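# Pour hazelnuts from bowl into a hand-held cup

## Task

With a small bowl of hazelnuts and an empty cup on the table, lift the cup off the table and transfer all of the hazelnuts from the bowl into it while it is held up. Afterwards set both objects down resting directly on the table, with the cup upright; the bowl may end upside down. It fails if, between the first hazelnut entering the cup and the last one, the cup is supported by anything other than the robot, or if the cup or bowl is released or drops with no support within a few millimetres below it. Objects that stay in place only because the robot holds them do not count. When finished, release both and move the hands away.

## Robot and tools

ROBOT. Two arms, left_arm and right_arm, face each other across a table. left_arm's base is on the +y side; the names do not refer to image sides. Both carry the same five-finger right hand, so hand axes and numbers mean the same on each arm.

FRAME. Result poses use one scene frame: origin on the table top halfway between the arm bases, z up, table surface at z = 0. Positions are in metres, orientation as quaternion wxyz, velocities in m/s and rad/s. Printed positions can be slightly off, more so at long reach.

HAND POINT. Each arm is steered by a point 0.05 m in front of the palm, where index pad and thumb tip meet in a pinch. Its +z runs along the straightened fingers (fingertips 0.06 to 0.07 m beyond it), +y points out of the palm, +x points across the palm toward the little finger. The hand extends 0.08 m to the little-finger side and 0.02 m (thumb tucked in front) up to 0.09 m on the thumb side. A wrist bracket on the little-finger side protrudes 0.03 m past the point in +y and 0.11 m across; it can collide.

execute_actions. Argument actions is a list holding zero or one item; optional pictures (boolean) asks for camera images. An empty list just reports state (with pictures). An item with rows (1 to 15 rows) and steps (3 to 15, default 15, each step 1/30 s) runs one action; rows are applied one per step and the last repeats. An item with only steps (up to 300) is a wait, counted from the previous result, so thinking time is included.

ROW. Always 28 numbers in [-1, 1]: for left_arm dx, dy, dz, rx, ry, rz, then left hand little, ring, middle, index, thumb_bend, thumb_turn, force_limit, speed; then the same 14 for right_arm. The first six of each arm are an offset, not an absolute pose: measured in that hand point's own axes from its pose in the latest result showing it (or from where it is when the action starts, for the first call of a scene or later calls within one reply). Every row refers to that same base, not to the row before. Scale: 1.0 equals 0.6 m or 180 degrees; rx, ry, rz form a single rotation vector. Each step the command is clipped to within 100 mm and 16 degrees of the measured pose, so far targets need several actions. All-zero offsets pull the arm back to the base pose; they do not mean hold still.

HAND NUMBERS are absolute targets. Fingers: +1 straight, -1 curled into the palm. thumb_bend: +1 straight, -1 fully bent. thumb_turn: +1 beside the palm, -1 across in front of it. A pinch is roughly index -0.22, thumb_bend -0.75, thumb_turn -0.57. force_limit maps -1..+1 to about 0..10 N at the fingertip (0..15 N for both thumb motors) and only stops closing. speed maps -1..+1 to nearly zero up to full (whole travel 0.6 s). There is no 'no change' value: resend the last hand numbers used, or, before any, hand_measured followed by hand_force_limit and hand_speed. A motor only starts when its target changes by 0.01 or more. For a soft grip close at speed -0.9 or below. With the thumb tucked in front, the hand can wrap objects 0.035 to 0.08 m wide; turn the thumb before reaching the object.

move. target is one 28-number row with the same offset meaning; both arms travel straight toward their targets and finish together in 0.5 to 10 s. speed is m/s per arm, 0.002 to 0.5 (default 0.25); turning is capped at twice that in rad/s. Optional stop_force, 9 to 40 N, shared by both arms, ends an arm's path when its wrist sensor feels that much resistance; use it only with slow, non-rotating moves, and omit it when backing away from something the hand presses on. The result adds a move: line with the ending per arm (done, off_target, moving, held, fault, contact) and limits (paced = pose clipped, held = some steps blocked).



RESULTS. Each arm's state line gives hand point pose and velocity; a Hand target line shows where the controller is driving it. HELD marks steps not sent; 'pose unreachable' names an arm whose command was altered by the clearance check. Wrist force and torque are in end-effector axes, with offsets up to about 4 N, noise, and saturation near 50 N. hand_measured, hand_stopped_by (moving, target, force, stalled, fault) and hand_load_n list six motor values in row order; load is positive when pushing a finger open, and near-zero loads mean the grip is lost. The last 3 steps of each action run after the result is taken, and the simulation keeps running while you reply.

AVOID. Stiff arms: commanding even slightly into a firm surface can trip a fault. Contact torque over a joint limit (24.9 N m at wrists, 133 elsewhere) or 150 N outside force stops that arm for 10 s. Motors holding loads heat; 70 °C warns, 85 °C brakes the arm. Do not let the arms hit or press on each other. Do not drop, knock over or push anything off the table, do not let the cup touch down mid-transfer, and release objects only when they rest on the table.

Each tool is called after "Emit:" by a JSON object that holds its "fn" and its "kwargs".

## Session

Emit:
{"fn": "execute_actions", "kwargs": {"actions": []}}

Scene clock: 0.00 s of 6600.00 s.
left_arm: end_effector_position=(+0.3293, +0.4888, +0.4709) hand_measured=(+1.000, +1.000, +1.000, +1.000, +1.000, +1.000) hand_load_n=(+0.0, +0.0, +0.0, +0.0, +0.0, +0.0) hand_stopped_by=(target, target, target, target, target, target) hand_force_limit=0.00 hand_speed=-0.80 end_effector_quat_wxyz=(-0.023, +0.281, +0.959, +0.011) end_effector_velocity=(-0.000, +0.000, +0.000) end_effector_angular_velocity=(-0.001, -0.001, -0.001) | right_arm: end_effector_position=(+0.0734, -0.2491, +0.4695) hand_measured=(+1.000, +1.000, +1.000, +1.000, +1.000, +1.000) hand_load_n=(+0.0, +0.0, +0.0, +0.0, +0.0, +0.0) hand_stopped_by=(target, target, target, target, target, target) hand_force_limit=0.00 hand_speed=-0.80 end_effector_quat_wxyz=(-0.005, -0.394, +0.919, -0.005) end_effector_velocity=(-0.000, +0.000, -0.000) end_effector_angular_velocity=(+0.000, +0.001, -0.001)
Joint positions: left_arm=[ 0.579 -1.718  1.369  1.97   1.579 -1.891] | right_arm=[-1.17  -1.728  1.371  1.938  1.58  -1.916]
Joint velocities: left_arm=[-0.001 -0.001 -0.001  0.    -0.     0.   ] | right_arm=[ 0.     0.     0.001 -0.001 -0.     0.001]
Wrist force (N, on the end effector, along its own x y z axes, offset not removed): no reading
Wrist torque (N m, same axes, about the end effector's origin, offset not removed): no reading
Hand target (left_arm): +0.329, +0.489, +0.471; -0.023, +0.281, +0.959, +0.011
Hand target (right_arm): +0.073, -0.249, +0.469; -0.005, -0.394, +0.919, -0.005

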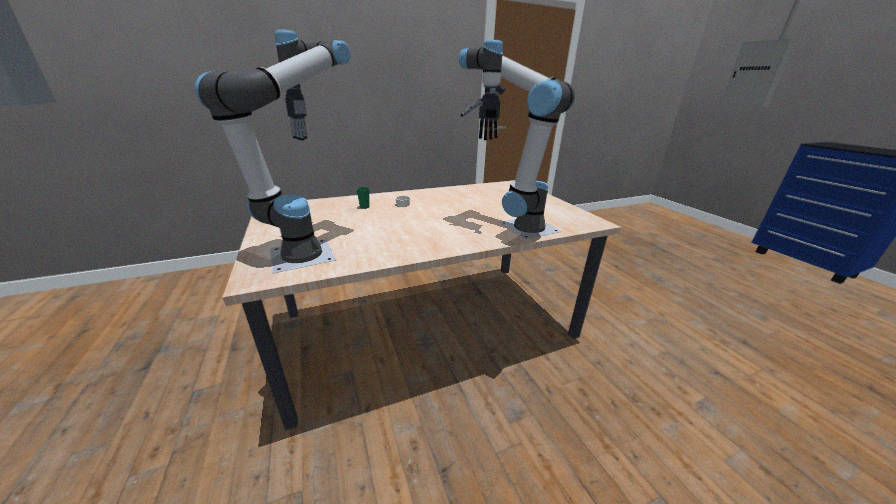

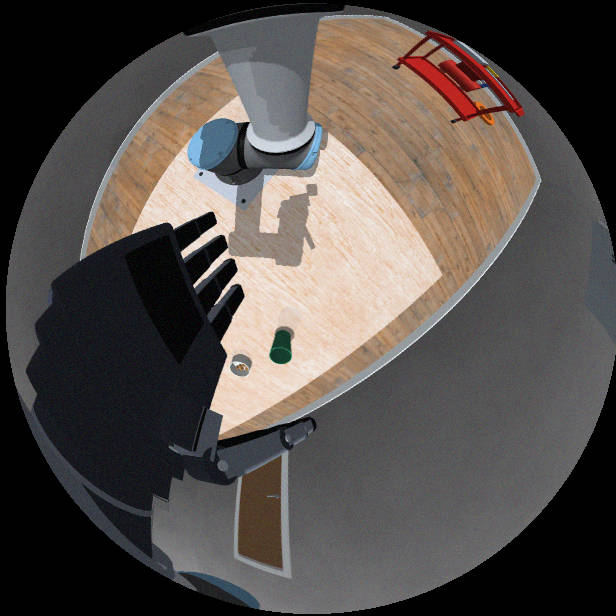

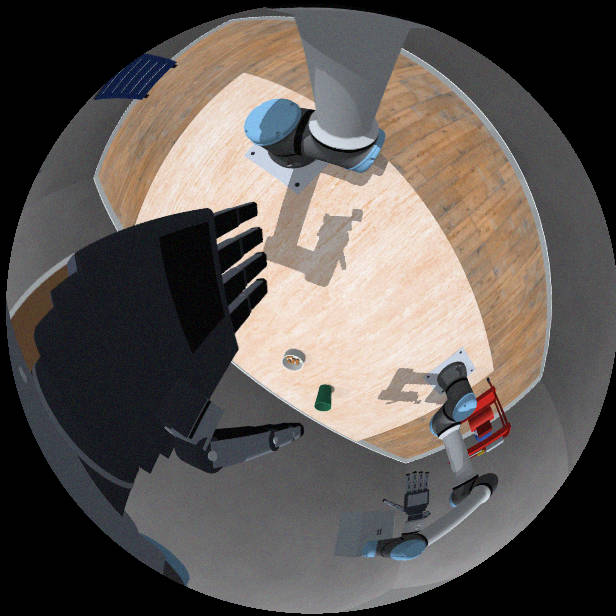

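Emit:
{"fn": "zoom_image", "kwargs": {"camera": "cam_low", "region": [340, 160, 480, 240]}}

Emit:
{"fn": "zoom_image", "kwargs": {"camera": "cam_left_wrist", "region": [210, 310, 320, 400]}}

Region (340, 160, 480, 240) of cam_low's 896x504 image, scaled by 3.600, with more detail than that image has; it fills the top 288 rows of this view, and the rest is white.

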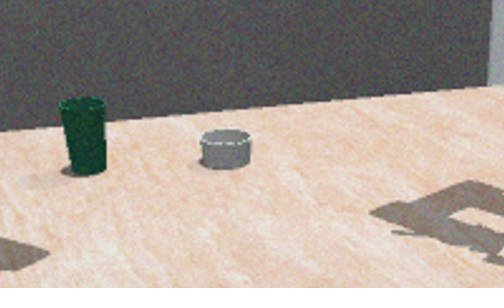

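Region (210, 310, 320, 400) of cam_left_wrist's 616x616 image, scaled by 4.582, with more detail than that image has; it fills the top 412 rows of this view, and the rest is white.

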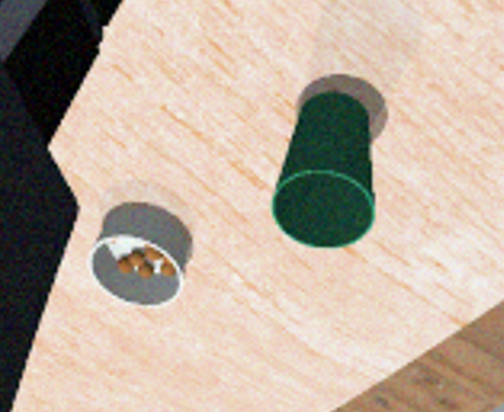

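Emit:
{"fn": "move", "kwargs": {"target": [-0.285,-0.143,0.27,0,0,-0.903,1,1,1,1,1,-1,0,0,-0.485,-0.198,0.283,0,0,-0.976,1,1,1,1,1,-1,0,0], "speed": 0.5}}

Scene clock: 5.23 s of 6600.00 s.
left_arm: end_effector_position=(+0.4208, +0.3299, +0.3001) hand_measured=(+1.000, +1.000, +1.000, +1.000, +1.000, -1.000) hand_load_n=(+0.0, +0.0, +0.0, +0.0, +0.0, +0.0) hand_stopped_by=(target, target, target, target, target, target) hand_force_limit=0.00 hand_speed=0.00 end_effector_quat_wxyz=(-0.007, +0.905, -0.424, -0.025) end_effector_velocity=(+0.000, -0.001, -0.000) end_effector_angular_velocity=(+0.001, -0.002, +0.009) | right_arm: end_effector_position=(+0.3589, -0.1219, +0.2968) hand_measured=(+1.000, +1.000, +1.000, +1.000, +1.000, -1.000) hand_load_n=(+0.0, +0.0, +0.0, +0.0, +0.0, +0.0) hand_stopped_by=(target, target, target, target, target, target) hand_force_limit=0.00 hand_speed=0.00 end_effector_quat_wxyz=(+0.005, +0.933, +0.359, -0.004) end_effector_velocity=(+0.002, +0.000, -0.002) end_effector_angular_velocity=(-0.001, +0.003, +0.011)
Joint positions: left_arm=[ 0.798 -1.144  1.161  1.606  1.568 -4.508] | right_arm=[-0.957 -0.816  0.629  1.769  1.577 -4.768]
Joint velocities: left_arm=[-0.001 -0.001  0.001 -0.002 -0.001 -0.011] | right_arm=[-0.001  0.003 -0.001  0.001 -0.002 -0.013]
Wrist force (N, on the end effector, along its own x y z axes, offset not removed): left_arm=[1.3 3.7 -2.7] | right_arm=[0.7 -1.2 0.5]
Wrist torque (N m, same axes, about the end effector's origin, offset not removed): left_arm=[0.75 -0.35 0.12] | right_arm=[-0.20 -0.28 -0.08]
Hand target (left_arm): +0.421, +0.330, +0.300; -0.007, +0.906, -0.423, -0.025
Hand target (right_arm): +0.359, -0.122, +0.297; +0.005, +0.933, +0.359, -0.004
Off the commanded pose (left_arm): 0.001 m, 0 deg.
Off the commanded pose (right_arm): 0.001 m, 0 deg.
Kept back: nothing.
move: done

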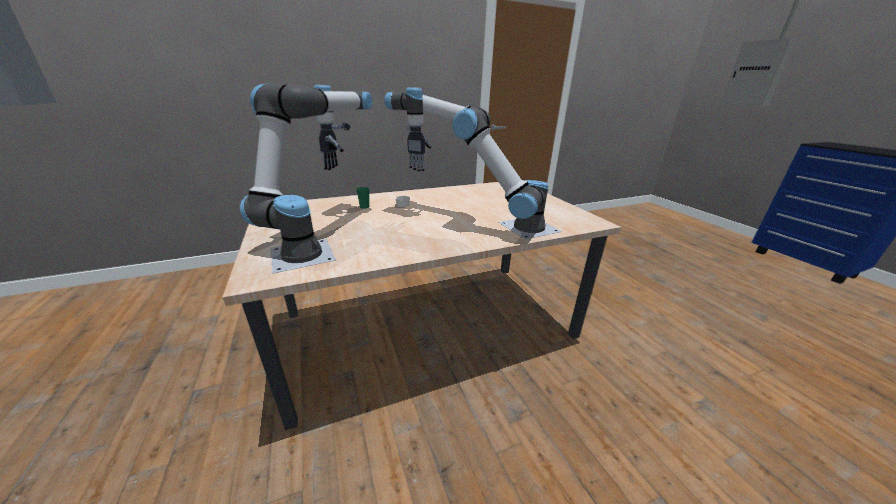

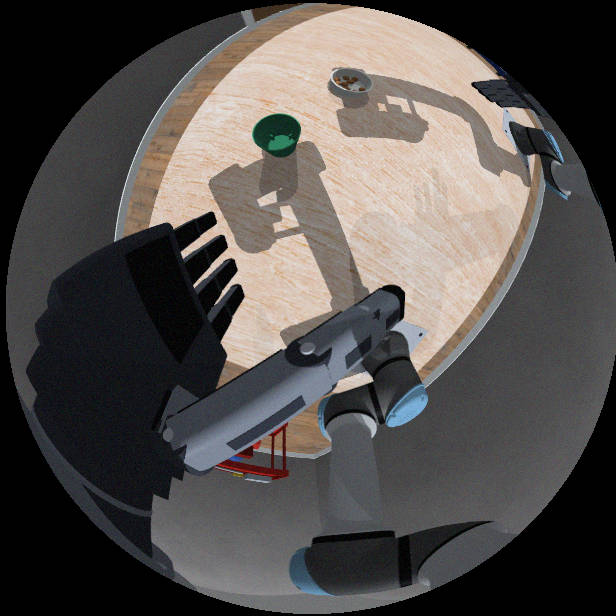

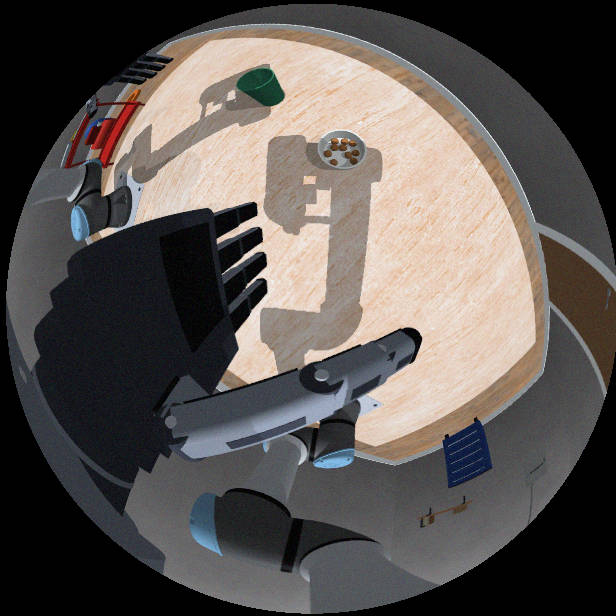

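Emit:
{"fn": "move", "kwargs": {"target": [0.117,-0.008,0.42,0.002,0.516,0.002,1,1,1,1,1,-1,0,0,0.113,-0.006,0.436,0.0015,0.5035,0.0015,1,1,1,1,1,-1,0,0], "speed": 0.4}}

Scene clock: 8.30 s of 6600.00 s.
left_arm: end_effector_position=(+0.4601, +0.2877, +0.0444) hand_measured=(+1.000, +1.000, +1.000, +1.000, +1.000, -1.000) hand_load_n=(+0.0, +0.0, +0.0, +0.0, +0.0, +0.0) hand_stopped_by=(target, target, target, target, target, target) hand_force_limit=0.00 hand_speed=0.00 end_effector_quat_wxyz=(+0.300, +0.641, -0.301, +0.640) end_effector_velocity=(+0.000, -0.001, -0.001) end_effector_angular_velocity=(-0.011, -0.007, +0.001) | right_arm: end_effector_position=(+0.4054, -0.0767, +0.0344) hand_measured=(+1.000, +1.000, +1.000, +1.000, +1.000, -1.000) hand_load_n=(+0.0, +0.0, +0.0, +0.0, +0.0, +0.0) hand_stopped_by=(target, target, target, target, target, target) hand_force_limit=0.00 hand_speed=0.00 end_effector_quat_wxyz=(-0.254, +0.661, +0.253, +0.660) end_effector_velocity=(+0.000, +0.001, -0.001) end_effector_angular_velocity=(+0.003, -0.004, +0.001)
Joint positions: left_arm=[ 0.993 -1.171  2.475 -1.302  1.972 -4.711] | right_arm=[-0.988 -1.048  2.248 -1.199  1.484 -4.71 ]
Joint velocities: left_arm=[-0.003  0.013  0.004 -0.031 -0.004 -0.007] | right_arm=[ 0.     0.007  0.001 -0.012 -0.001  0.   ]
Wrist force (N, on the end effector, along its own x y z axes, offset not removed): left_arm=[-0.5 -0.2 0.8] | right_arm=[-0.1 0.8 1.7]
Wrist torque (N m, same axes, about the end effector's origin, offset not removed): left_arm=[-0.10 -0.15 -0.04] | right_arm=[0.04 -0.28 0.03]
Hand target (left_arm): +0.460, +0.288, +0.044; +0.300, +0.640, -0.301, +0.640
Hand target (right_arm): +0.405, -0.077, +0.034; -0.254, +0.661, +0.253, +0.660
Off the commanded pose (left_arm): 0.001 m, 0 deg.
Off the commanded pose (right_arm): 0.000 m, 0 deg.
Kept back: nothing.
move: done

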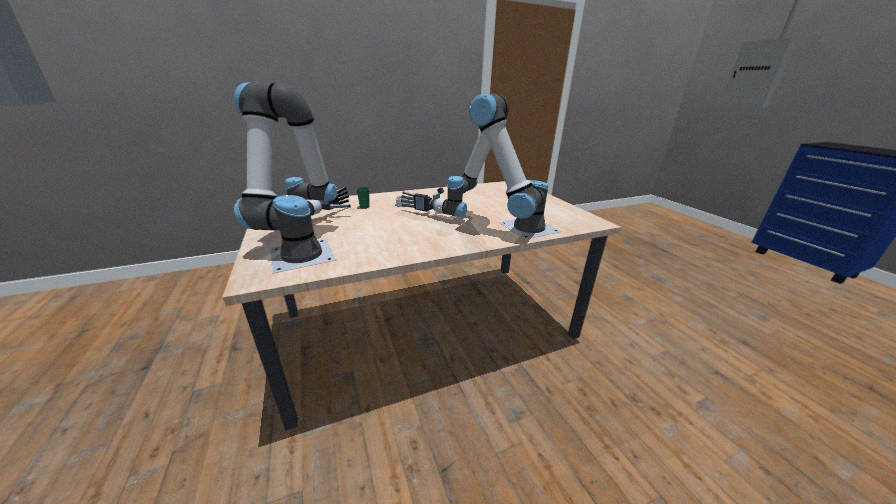

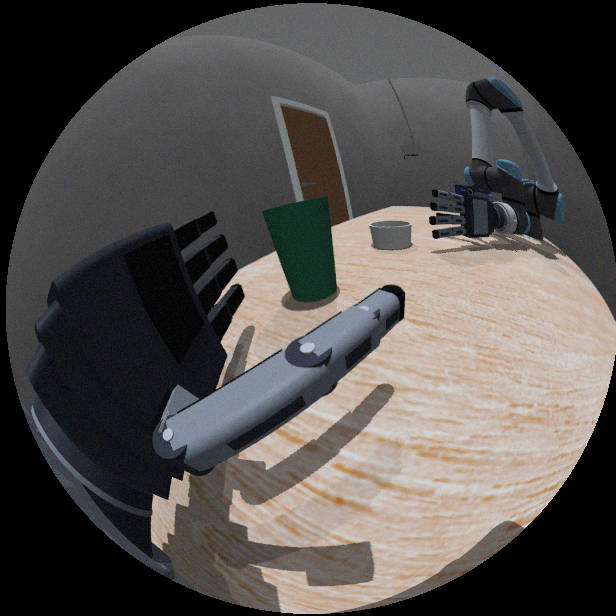

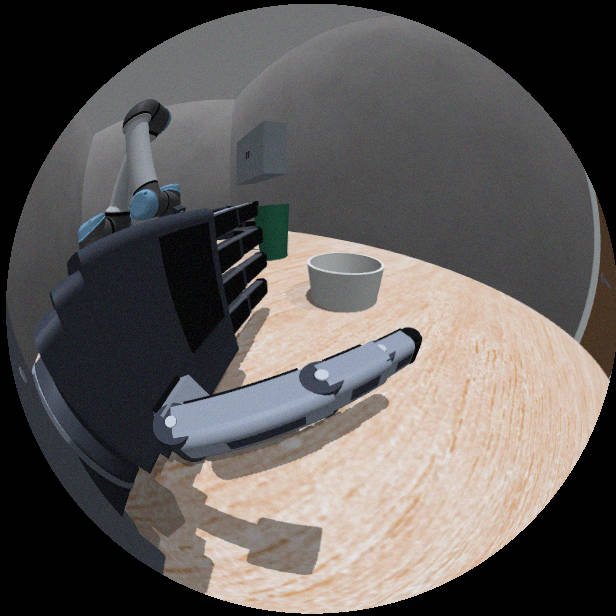

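Emit:
{"fn": "move", "kwargs": {"target": [-0.015,0.023,0.145,0,0,0,1,1,1,1,1,-1,0,0,-0.022,0.03,0.115,0,0,0,1,1,1,1,1,-1,0,0], "speed": 0.12}}

Scene clock: 9.77 s of 6600.00 s.
left_arm: end_effector_position=(+0.5051, +0.2122, +0.0353) hand_measured=(+1.000, +1.000, +1.000, +1.000, +1.000, -1.000) hand_load_n=(+0.0, +0.0, +0.0, +0.0, +0.0, +0.0) hand_stopped_by=(target, target, target, target, target, target) hand_force_limit=0.00 hand_speed=0.00 end_effector_quat_wxyz=(+0.300, +0.641, -0.301, +0.640) end_effector_velocity=(+0.001, -0.002, -0.001) end_effector_angular_velocity=(+0.000, -0.000, -0.000) | right_arm: end_effector_position=(+0.4685, -0.0439, +0.0211) hand_measured=(+1.000, +1.000, +1.000, +1.000, +1.000, -1.000) hand_load_n=(+0.0, +0.0, +0.0, +0.0, +0.0, +0.0) hand_stopped_by=(target, target, target, target, target, target) hand_force_limit=0.00 hand_speed=0.00 end_effector_quat_wxyz=(-0.254, +0.661, +0.253, +0.660) end_effector_velocity=(+0.002, +0.001, -0.001) end_effector_angular_velocity=(-0.000, +0.000, -0.000)
Joint positions: left_arm=[ 0.855 -1.08   2.319 -1.237  1.834 -4.711] | right_arm=[-1.017 -0.939  2.062 -1.122  1.456 -4.71 ]
Joint velocities: left_arm=[-0.002  0.004 -0.005  0.002 -0.002  0.   ] | right_arm=[-0.001  0.004 -0.005  0.002 -0.001 -0.   ]
Wrist force (N, on the end effector, along its own x y z axes, offset not removed): left_arm=[-0.3 3.8 1.7] | right_arm=[1.0 -1.4 -2.6]
Wrist torque (N m, same axes, about the end effector's origin, offset not removed): left_arm=[0.48 -0.16 -0.03] | right_arm=[0.01 -0.25 0.00]
Hand target (left_arm): +0.505, +0.212, +0.035; +0.300, +0.641, -0.301, +0.640
Hand target (right_arm): +0.469, -0.044, +0.021; -0.254, +0.661, +0.253, +0.660
Off the commanded pose (left_arm): 0.000 m, 0 deg.
Off the commanded pose (right_arm): 0.000 m, 0 deg.
Kept back: nothing.
move: done

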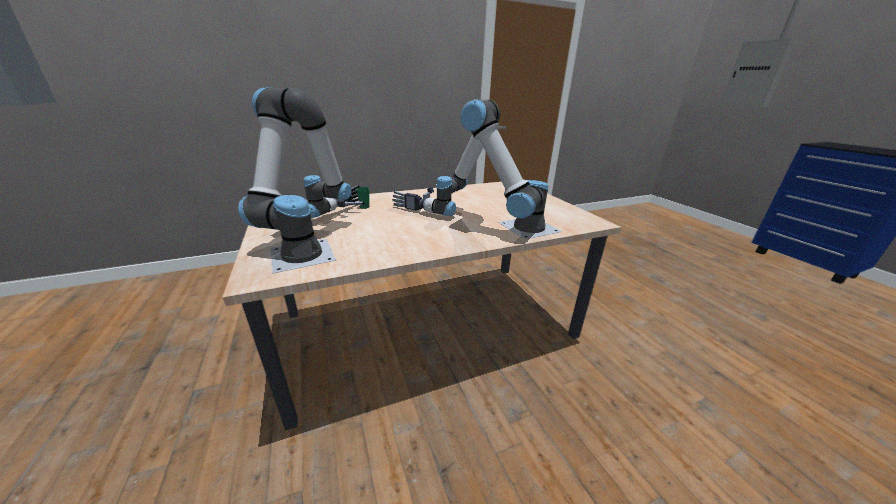

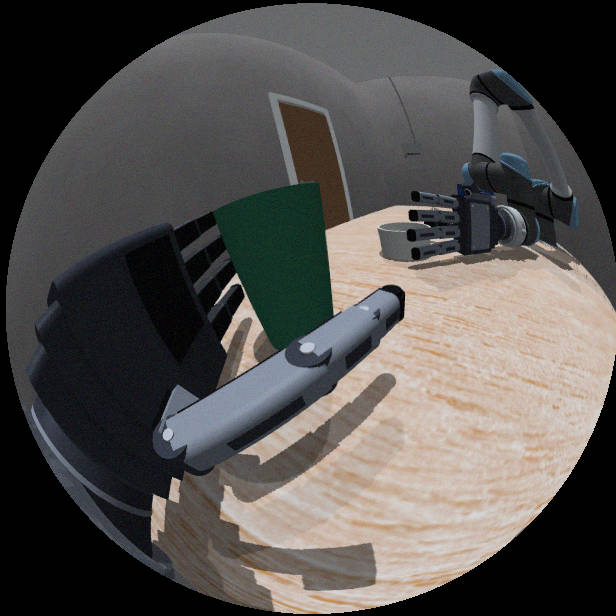

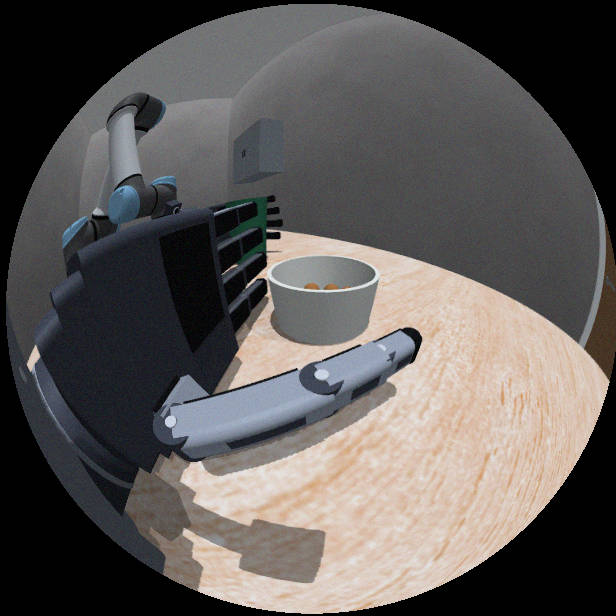

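Emit:
{"fn": "move", "kwargs": {"target": [0,0.007,0.068,0,0,0,1,1,1,1,1,-1,0,0,-0.007,0.011,0.083,0,0,0,1,1,1,1,1,-1,0,0], "speed": 0.05}}

Scene clock: 11.40 s of 6600.00 s.
left_arm: end_effector_position=(+0.5279, +0.1783, +0.0353) hand_measured=(+1.000, +1.000, +1.000, +1.000, +1.000, -1.000) hand_load_n=(+0.0, +0.0, +0.0, +0.0, +0.0, +0.0) hand_stopped_by=(target, target, target, target, target, target) hand_force_limit=0.00 hand_speed=0.00 end_effector_quat_wxyz=(+0.300, +0.641, -0.301, +0.640) end_effector_velocity=(+0.001, -0.001, -0.000) end_effector_angular_velocity=(+0.000, +0.000, +0.001) | right_arm: end_effector_position=(+0.5097, -0.0155, +0.0169) hand_measured=(+1.000, +1.000, +1.000, +1.000, +1.000, -1.000) hand_load_n=(+0.0, +0.0, +0.0, +0.0, +0.0, +0.0) hand_stopped_by=(target, target, target, target, target, target) hand_force_limit=0.00 hand_speed=0.00 end_effector_quat_wxyz=(-0.254, +0.661, +0.253, +0.660) end_effector_velocity=(+0.002, +0.001, -0.001) end_effector_angular_velocity=(-0.001, +0.000, -0.001)
Joint positions: left_arm=[ 0.815 -1.044  2.229 -1.183  1.794 -4.711] | right_arm=[-1.018 -0.87   1.916 -1.045  1.455 -4.71 ]
Joint velocities: left_arm=[-0.     0.002 -0.004  0.002 -0.002  0.   ] | right_arm=[-0.     0.004 -0.006  0.003  0.    -0.001]
Wrist force (N, on the end effector, along its own x y z axes, offset not removed): left_arm=[1.5 2.1 -0.9] | right_arm=[-1.4 0.0 -1.8]
Wrist torque (N m, same axes, about the end effector's origin, offset not removed): left_arm=[0.47 -0.43 0.09] | right_arm=[0.16 0.25 -0.17]
Hand target (left_arm): +0.528, +0.178, +0.035; +0.300, +0.641, -0.301, +0.640
Hand target (right_arm): +0.510, -0.015, +0.017; -0.254, +0.661, +0.253, +0.660
Off the commanded pose (left_arm): 0.000 m, 0 deg.
Off the commanded pose (right_arm): 0.000 m, 0 deg.
Kept back: nothing.
move: done

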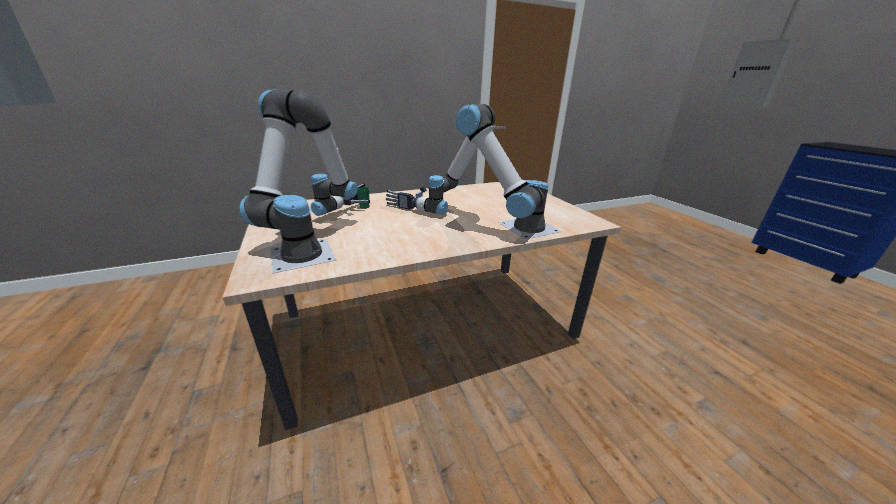

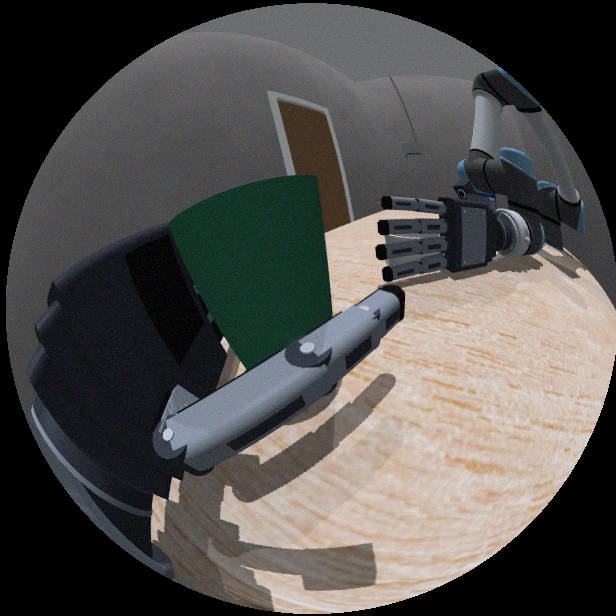

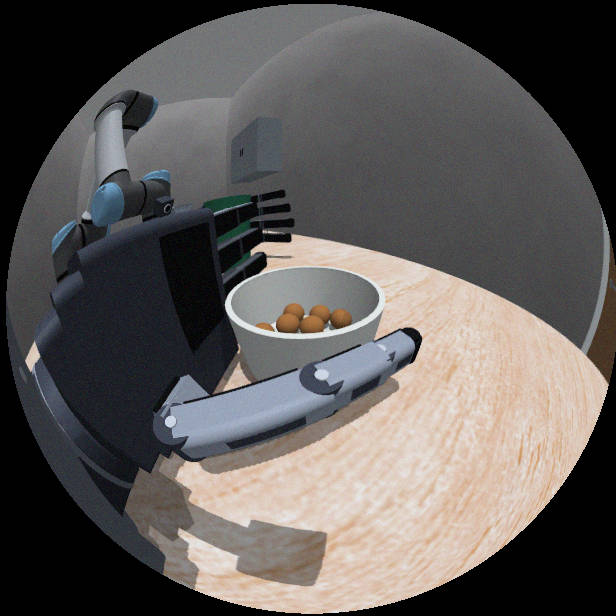

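Emit:
{"fn": "move", "kwargs": {"target": [0,0,0.007,0,0,0,-1,-1,-1,-1,-1,-1,0.2,-0.65,0,0.003,0.011,0,0,0,0.3,0.3,-0.3,-0.3,1,-1,0.1,-0.72], "speed": 0.02}}

Scene clock: 13.87 s of 6600.00 s.
left_arm: end_effector_position=(+0.5306, +0.1751, +0.0353) hand_measured=(-0.142, -0.104, -0.104, -0.084, +0.370, -1.000) hand_load_n=(+8.5, +1.5, +4.5, +3.5, +13.0, +8.0) hand_stopped_by=(force, force, force, force, force, target) hand_force_limit=0.20 hand_speed=-0.65 end_effector_quat_wxyz=(+0.300, +0.641, -0.301, +0.640) end_effector_velocity=(-0.000, +0.000, -0.000) end_effector_angular_velocity=(+0.000, +0.001, +0.000) | right_arm: end_effector_position=(+0.5158, -0.0125, +0.0169) hand_measured=(+0.300, +0.300, +0.320, +0.258, +1.002, -1.000) hand_load_n=(+0.0, +0.0, +3.5, +8.5, +2.5, +1.0) hand_stopped_by=(target, target, force, force, target, target) hand_force_limit=0.10 hand_speed=-0.72 end_effector_quat_wxyz=(-0.254, +0.661, +0.253, +0.660) end_effector_velocity=(+0.000, -0.000, +0.001) end_effector_angular_velocity=(+0.001, -0.001, -0.000)
Joint positions: left_arm=[ 0.812 -1.04   2.219 -1.177  1.791 -4.711] | right_arm=[-1.02  -0.862  1.897 -1.034  1.452 -4.71 ]
Joint velocities: left_arm=[ 0.     0.     0.001  0.     0.    -0.   ] | right_arm=[-0.001 -0.002  0.     0.    -0.001  0.   ]
Wrist force (N, on the end effector, along its own x y z axes, offset not removed): left_arm=[4.7 2.4 0.2] | right_arm=[-1.7 0.1 -1.8]
Wrist torque (N m, same axes, about the end effector's origin, offset not removed): left_arm=[0.25 -0.50 0.04] | right_arm=[0.09 0.29 0.08]
Hand target (left_arm): +0.531, +0.175, +0.035; +0.300, +0.641, -0.301, +0.640
Hand target (right_arm): +0.516, -0.012, +0.017; -0.254, +0.661, +0.253, +0.660
Off the commanded pose (left_arm): 0.000 m, 0 deg.
Off the commanded pose (right_arm): 0.000 m, 0 deg.
Kept back: nothing.
move: done

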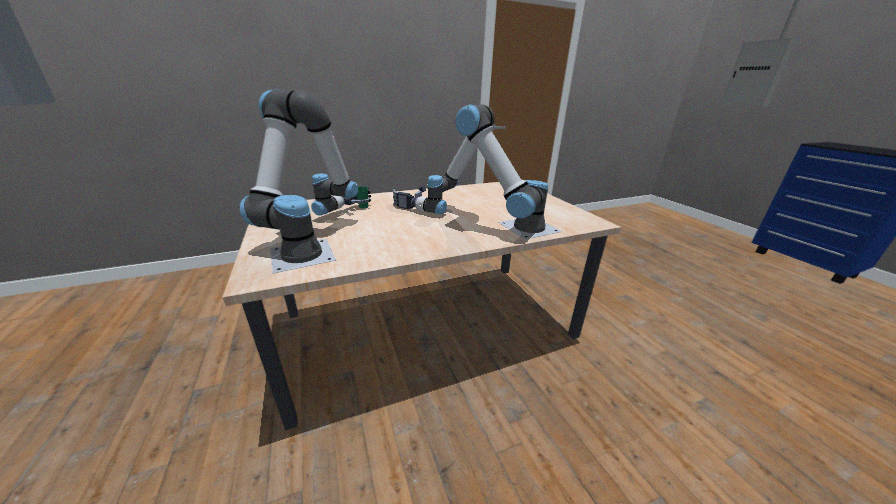

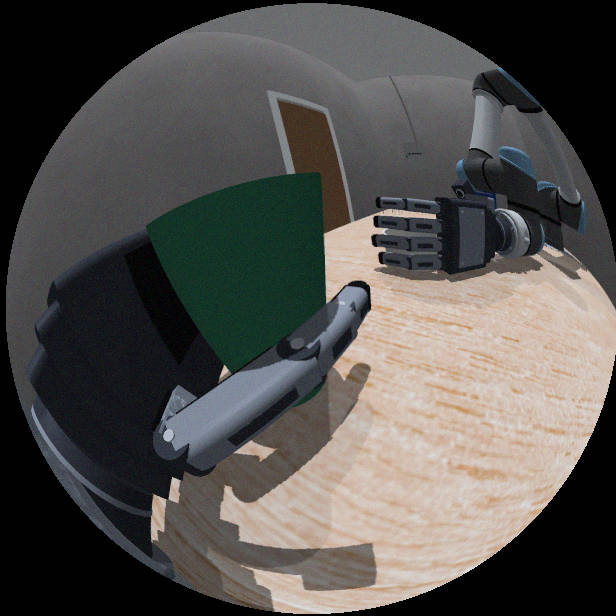

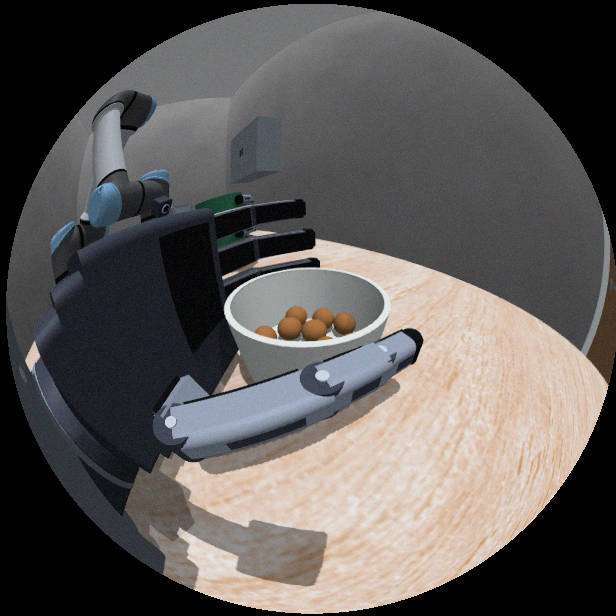

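Emit:
{"fn": "move", "kwargs": {"target": [0.035,0,0,0,0,0,-1,-0.98,-1,-0.98,-1,-1,0.1,-0.85,0.035,0,0,0,0,0,0.3,0.3,-0.4,-0.3,0.8,-1,0.5,-0.85], "speed": 0.03}}

Scene clock: 15.17 s of 6600.00 s.
left_arm: end_effector_position=(+0.5305, +0.1751, +0.0561) hand_measured=(-0.142, -0.126, -0.104, -0.100, +0.370, -1.000) hand_load_n=(+5.0, +5.5, +2.0, +5.0, +12.0, +8.5) hand_stopped_by=(force, force, force, force, force, target) hand_force_limit=0.10 hand_speed=-0.85 end_effector_quat_wxyz=(+0.300, +0.641, -0.301, +0.640) end_effector_velocity=(+0.000, -0.000, +0.003) end_effector_angular_velocity=(-0.000, +0.000, -0.000) | right_arm: end_effector_position=(+0.5158, -0.0125, +0.0376) hand_measured=(+0.300, +0.300, +0.306, +0.258, +0.970, -1.000) hand_load_n=(+0.0, +0.0, +7.5, +8.0, +10.0, +2.5) hand_stopped_by=(target, target, force, force, force, target) hand_force_limit=0.50 hand_speed=-0.85 end_effector_quat_wxyz=(-0.254, +0.661, +0.253, +0.660) end_effector_velocity=(+0.001, +0.000, +0.003) end_effector_angular_velocity=(+0.001, -0.001, +0.001)
Joint positions: left_arm=[ 0.812 -1.096  2.217 -1.119  1.791 -4.711] | right_arm=[-1.02  -0.905  1.897 -0.991  1.452 -4.71 ]
Joint velocities: left_arm=[ 0.    -0.006 -0.001  0.007  0.    -0.   ] | right_arm=[-0.001 -0.005 -0.001  0.005 -0.002  0.001]
Wrist force (N, on the end effector, along its own x y z axes, offset not removed): left_arm=[0.9 1.6 -3.3] | right_arm=[-2.0 -0.8 -0.1]
Wrist torque (N m, same axes, about the end effector's origin, offset not removed): left_arm=[0.64 -0.10 0.06] | right_arm=[-0.05 -0.02 -0.13]
Hand target (left_arm): +0.531, +0.175, +0.056; +0.300, +0.641, -0.301, +0.640
Hand target (right_arm): +0.516, -0.012, +0.038; -0.254, +0.661, +0.253, +0.660
Off the commanded pose (left_arm): 0.000 m, 0 deg.
Off the commanded pose (right_arm): 0.000 m, 0 deg.
Kept back: nothing.
move: done

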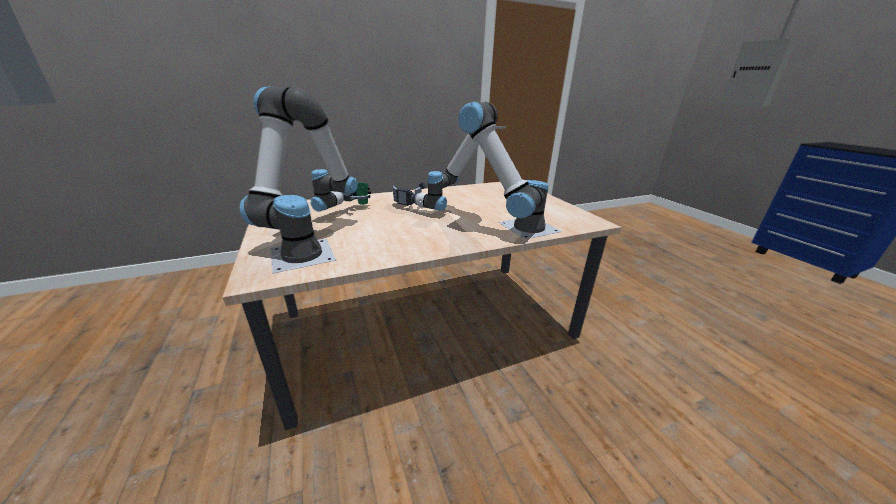

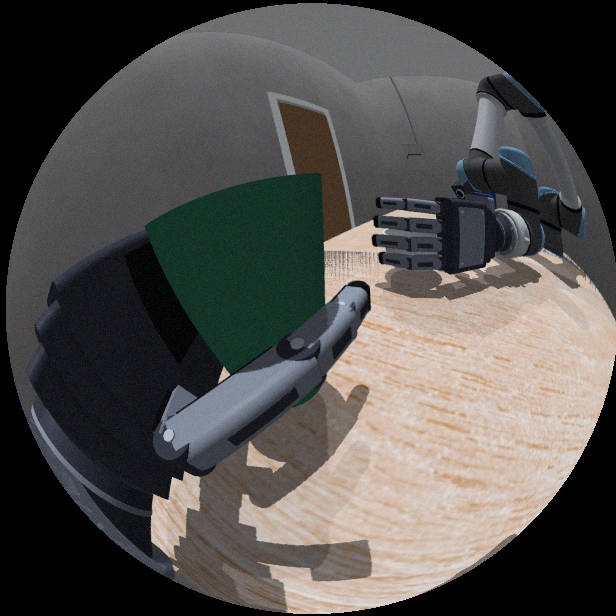

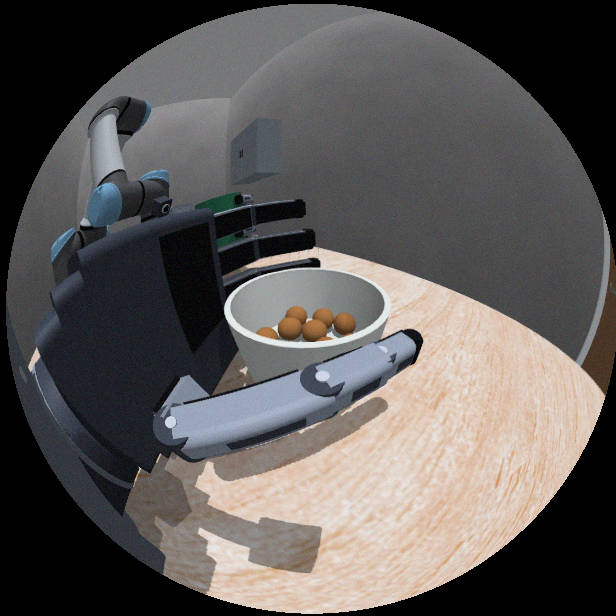

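Emit:
{"fn": "move", "kwargs": {"target": [0.057,0.138,-0.017,-0.083,0,0,-1,-0.98,-1,-0.98,-1,-1,0.1,-0.85,0.371,-0.379,-0.228,0.1737,-0.072,0.243,0.3,0.3,-0.4,-0.3,0.8,-1,0.5,-0.85], "speed": 0.22}}

Scene clock: 18.27 s of 6600.00 s.
left_arm: end_effector_position=(+0.4604, +0.1300, +0.0902) hand_measured=(-0.142, -0.126, -0.104, -0.100, +0.370, -1.000) hand_load_n=(+5.0, +5.5, +2.0, +5.0, +12.0, +8.5) hand_stopped_by=(force, force, force, force, force, target) hand_force_limit=0.10 hand_speed=-0.85 end_effector_quat_wxyz=(+0.380, +0.596, -0.382, +0.595) end_effector_velocity=(-0.000, -0.000, -0.000) end_effector_angular_velocity=(+0.001, -0.000, -0.001) | right_arm: end_effector_position=(+0.2626, +0.0647, +0.2607) hand_measured=(+0.300, +0.300, +0.306, +0.258, +0.970, -1.000) hand_load_n=(+0.0, +0.0, +7.5, +7.5, +10.5, +2.5) hand_stopped_by=(target, target, force, force, force, target) hand_force_limit=0.50 hand_speed=-0.85 end_effector_quat_wxyz=(-0.613, +0.683, +0.182, +0.353) end_effector_velocity=(-0.001, +0.000, +0.002) end_effector_angular_velocity=(+0.004, +0.003, +0.004)
Joint positions: left_arm=[ 0.75  -1.181  2.202 -1.018  1.99  -4.711] | right_arm=[-0.927 -1.52   1.946 -0.426  0.97  -3.925]
Joint velocities: left_arm=[-0.     0.    -0.     0.001  0.001  0.001] | right_arm=[ 0.    -0.003 -0.001 -0.    -0.004  0.006]
Wrist force (N, on the end effector, along its own x y z axes, offset not removed): left_arm=[-0.9 3.8 -0.8] | right_arm=[-2.2 0.8 -0.2]
Wrist torque (N m, same axes, about the end effector's origin, offset not removed): left_arm=[0.55 0.01 0.03] | right_arm=[-0.01 -0.07 -0.07]
Hand target (left_arm): +0.460, +0.130, +0.090; +0.380, +0.596, -0.382, +0.595
Hand target (right_arm): +0.262, +0.065, +0.261; -0.613, +0.683, +0.182, +0.353
Off the commanded pose (left_arm): 0.000 m, 0 deg.
Off the commanded pose (right_arm): 0.000 m, 0 deg.
Kept back: nothing.
move: done

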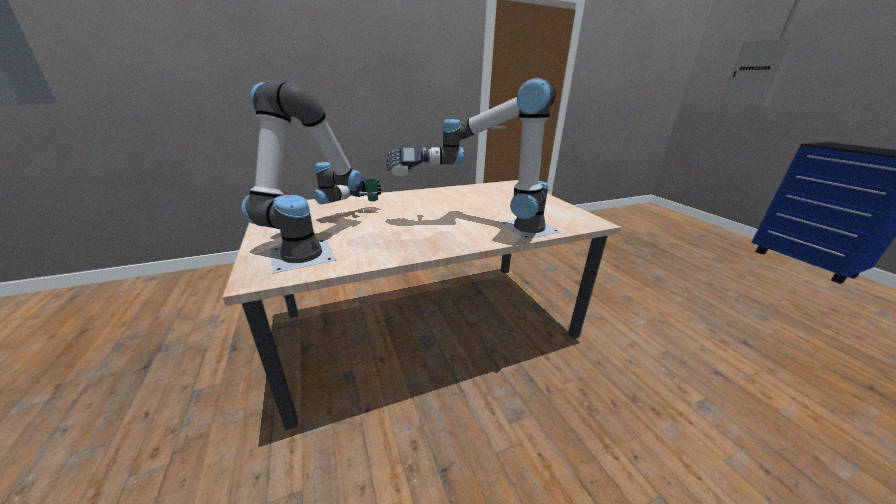

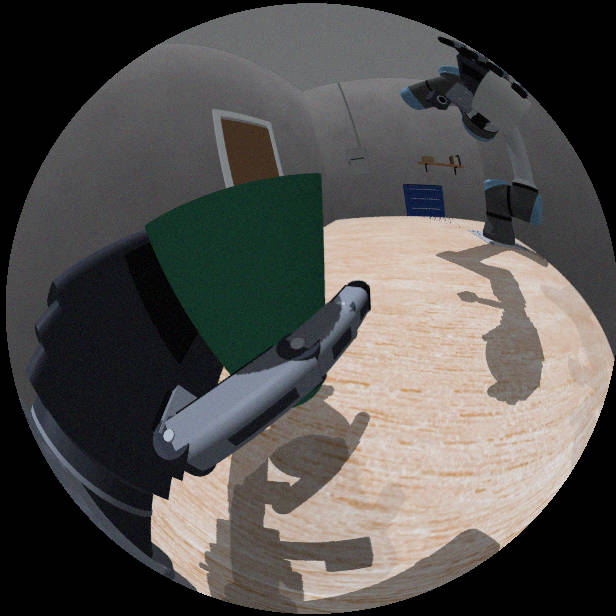

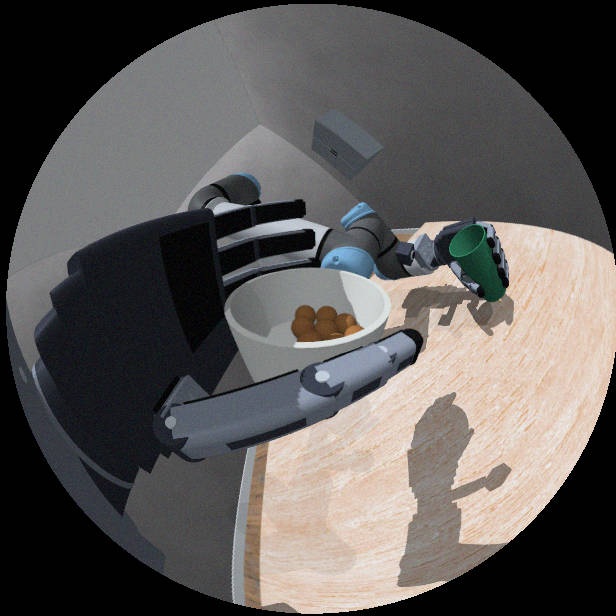

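Emit:
{"fn": "move", "kwargs": {"target": [0.058,0.283,0.1175,-0.098,0.072,0.119,-1,-0.98,-1,-0.98,-1,-1,0.1,-0.85,0.007,0.021,0,0,0,0.056,0.3,0.3,-0.4,-0.3,0.8,-1,0.5,-0.85], "speed": 0.2}}

Emit:
{"fn": "zoom_image", "kwargs": {"camera": "cam_low", "region": [340, 135, 460, 215]}}

Scene clock: 20.37 s of 6600.00 s.
left_arm: end_effector_position=(+0.3361, -0.0052, +0.1246) hand_measured=(-0.142, -0.126, -0.104, -0.100, +0.370, -1.000) hand_load_n=(+5.0, +5.5, +2.0, +5.0, +12.0, +8.5) hand_stopped_by=(force, force, force, force, force, target) hand_force_limit=0.10 hand_speed=-0.85 end_effector_quat_wxyz=(+0.390, +0.380, -0.526, +0.653) end_effector_velocity=(-0.001, -0.002, +0.001) end_effector_angular_velocity=(-0.001, -0.005, -0.004) | right_arm: end_effector_position=(+0.2740, +0.0616, +0.2547) hand_measured=(+0.300, +0.300, +0.306, +0.258, +0.970, -1.000) hand_load_n=(+0.0, +0.0, +7.5, +7.5, +10.5, +2.5) hand_stopped_by=(target, target, force, force, force, target) hand_force_limit=0.50 hand_speed=-0.85 end_effector_quat_wxyz=(-0.641, +0.697, +0.121, +0.298) end_effector_velocity=(+0.001, -0.000, +0.000) end_effector_angular_velocity=(+0.001, +0.002, -0.001)
Joint positions: left_arm=[ 0.422 -1.206  2.18  -1.147  2.002 -4.379] | right_arm=[-0.977 -1.5    1.934 -0.434  0.921 -3.749]
Joint velocities: left_arm=[-0.003  0.    -0.003  0.001  0.001  0.005] | right_arm=[-0.001 -0.    -0.    -0.     0.     0.002]
Wrist force (N, on the end effector, along its own x y z axes, offset not removed): left_arm=[-1.3 2.0 0.0] | right_arm=[-1.3 1.2 0.1]
Wrist torque (N m, same axes, about the end effector's origin, offset not removed): left_arm=[0.14 -0.06 -0.22] | right_arm=[0.05 -0.12 -0.14]
Hand target (left_arm): +0.336, -0.005, +0.125; +0.390, +0.380, -0.526, +0.653
Hand target (right_arm): +0.274, +0.062, +0.255; -0.641, +0.697, +0.121, +0.298
Off the commanded pose (left_arm): 0.000 m, 0 deg.
Off the commanded pose (right_arm): 0.000 m, 0 deg.
Kept back: nothing.
move: done

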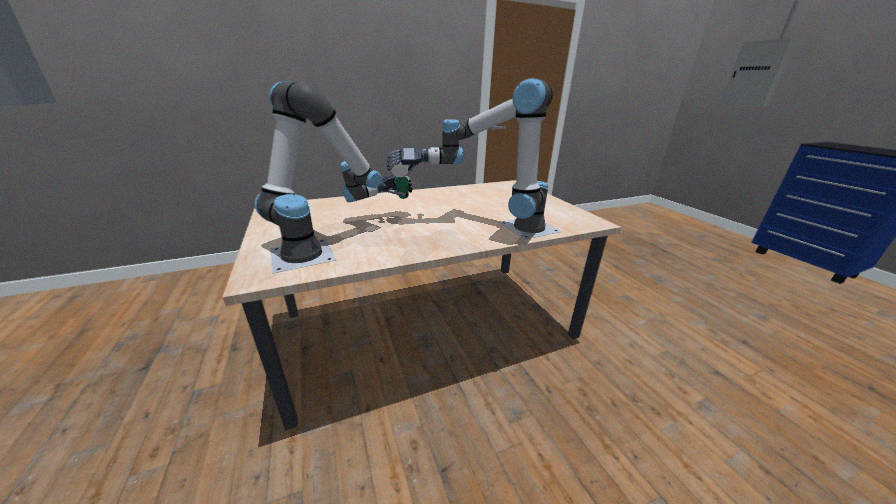

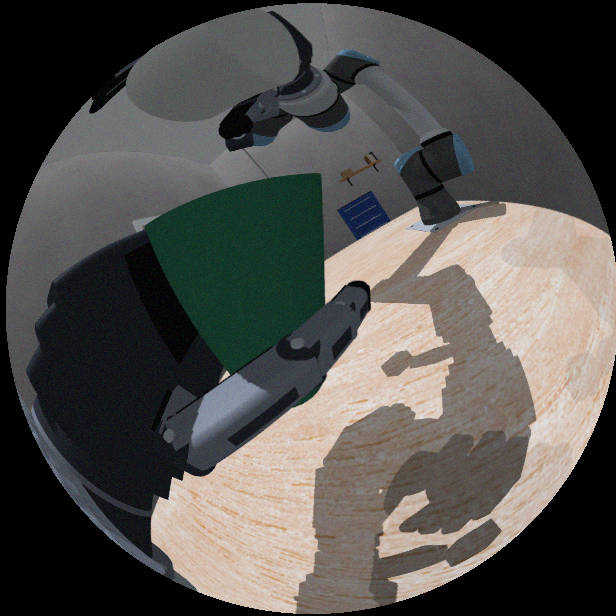

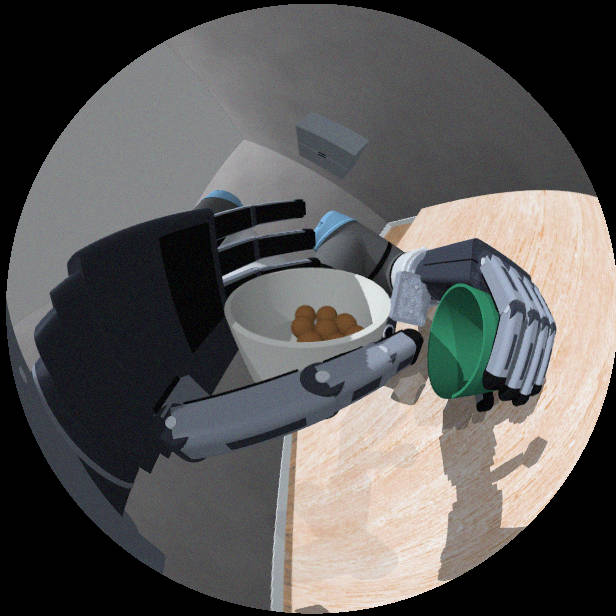

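Region (340, 135, 460, 215) of cam_low's 896x504 image, scaled by 4.200, with more detail than that image has.

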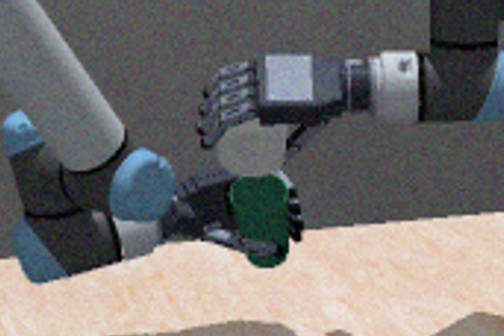

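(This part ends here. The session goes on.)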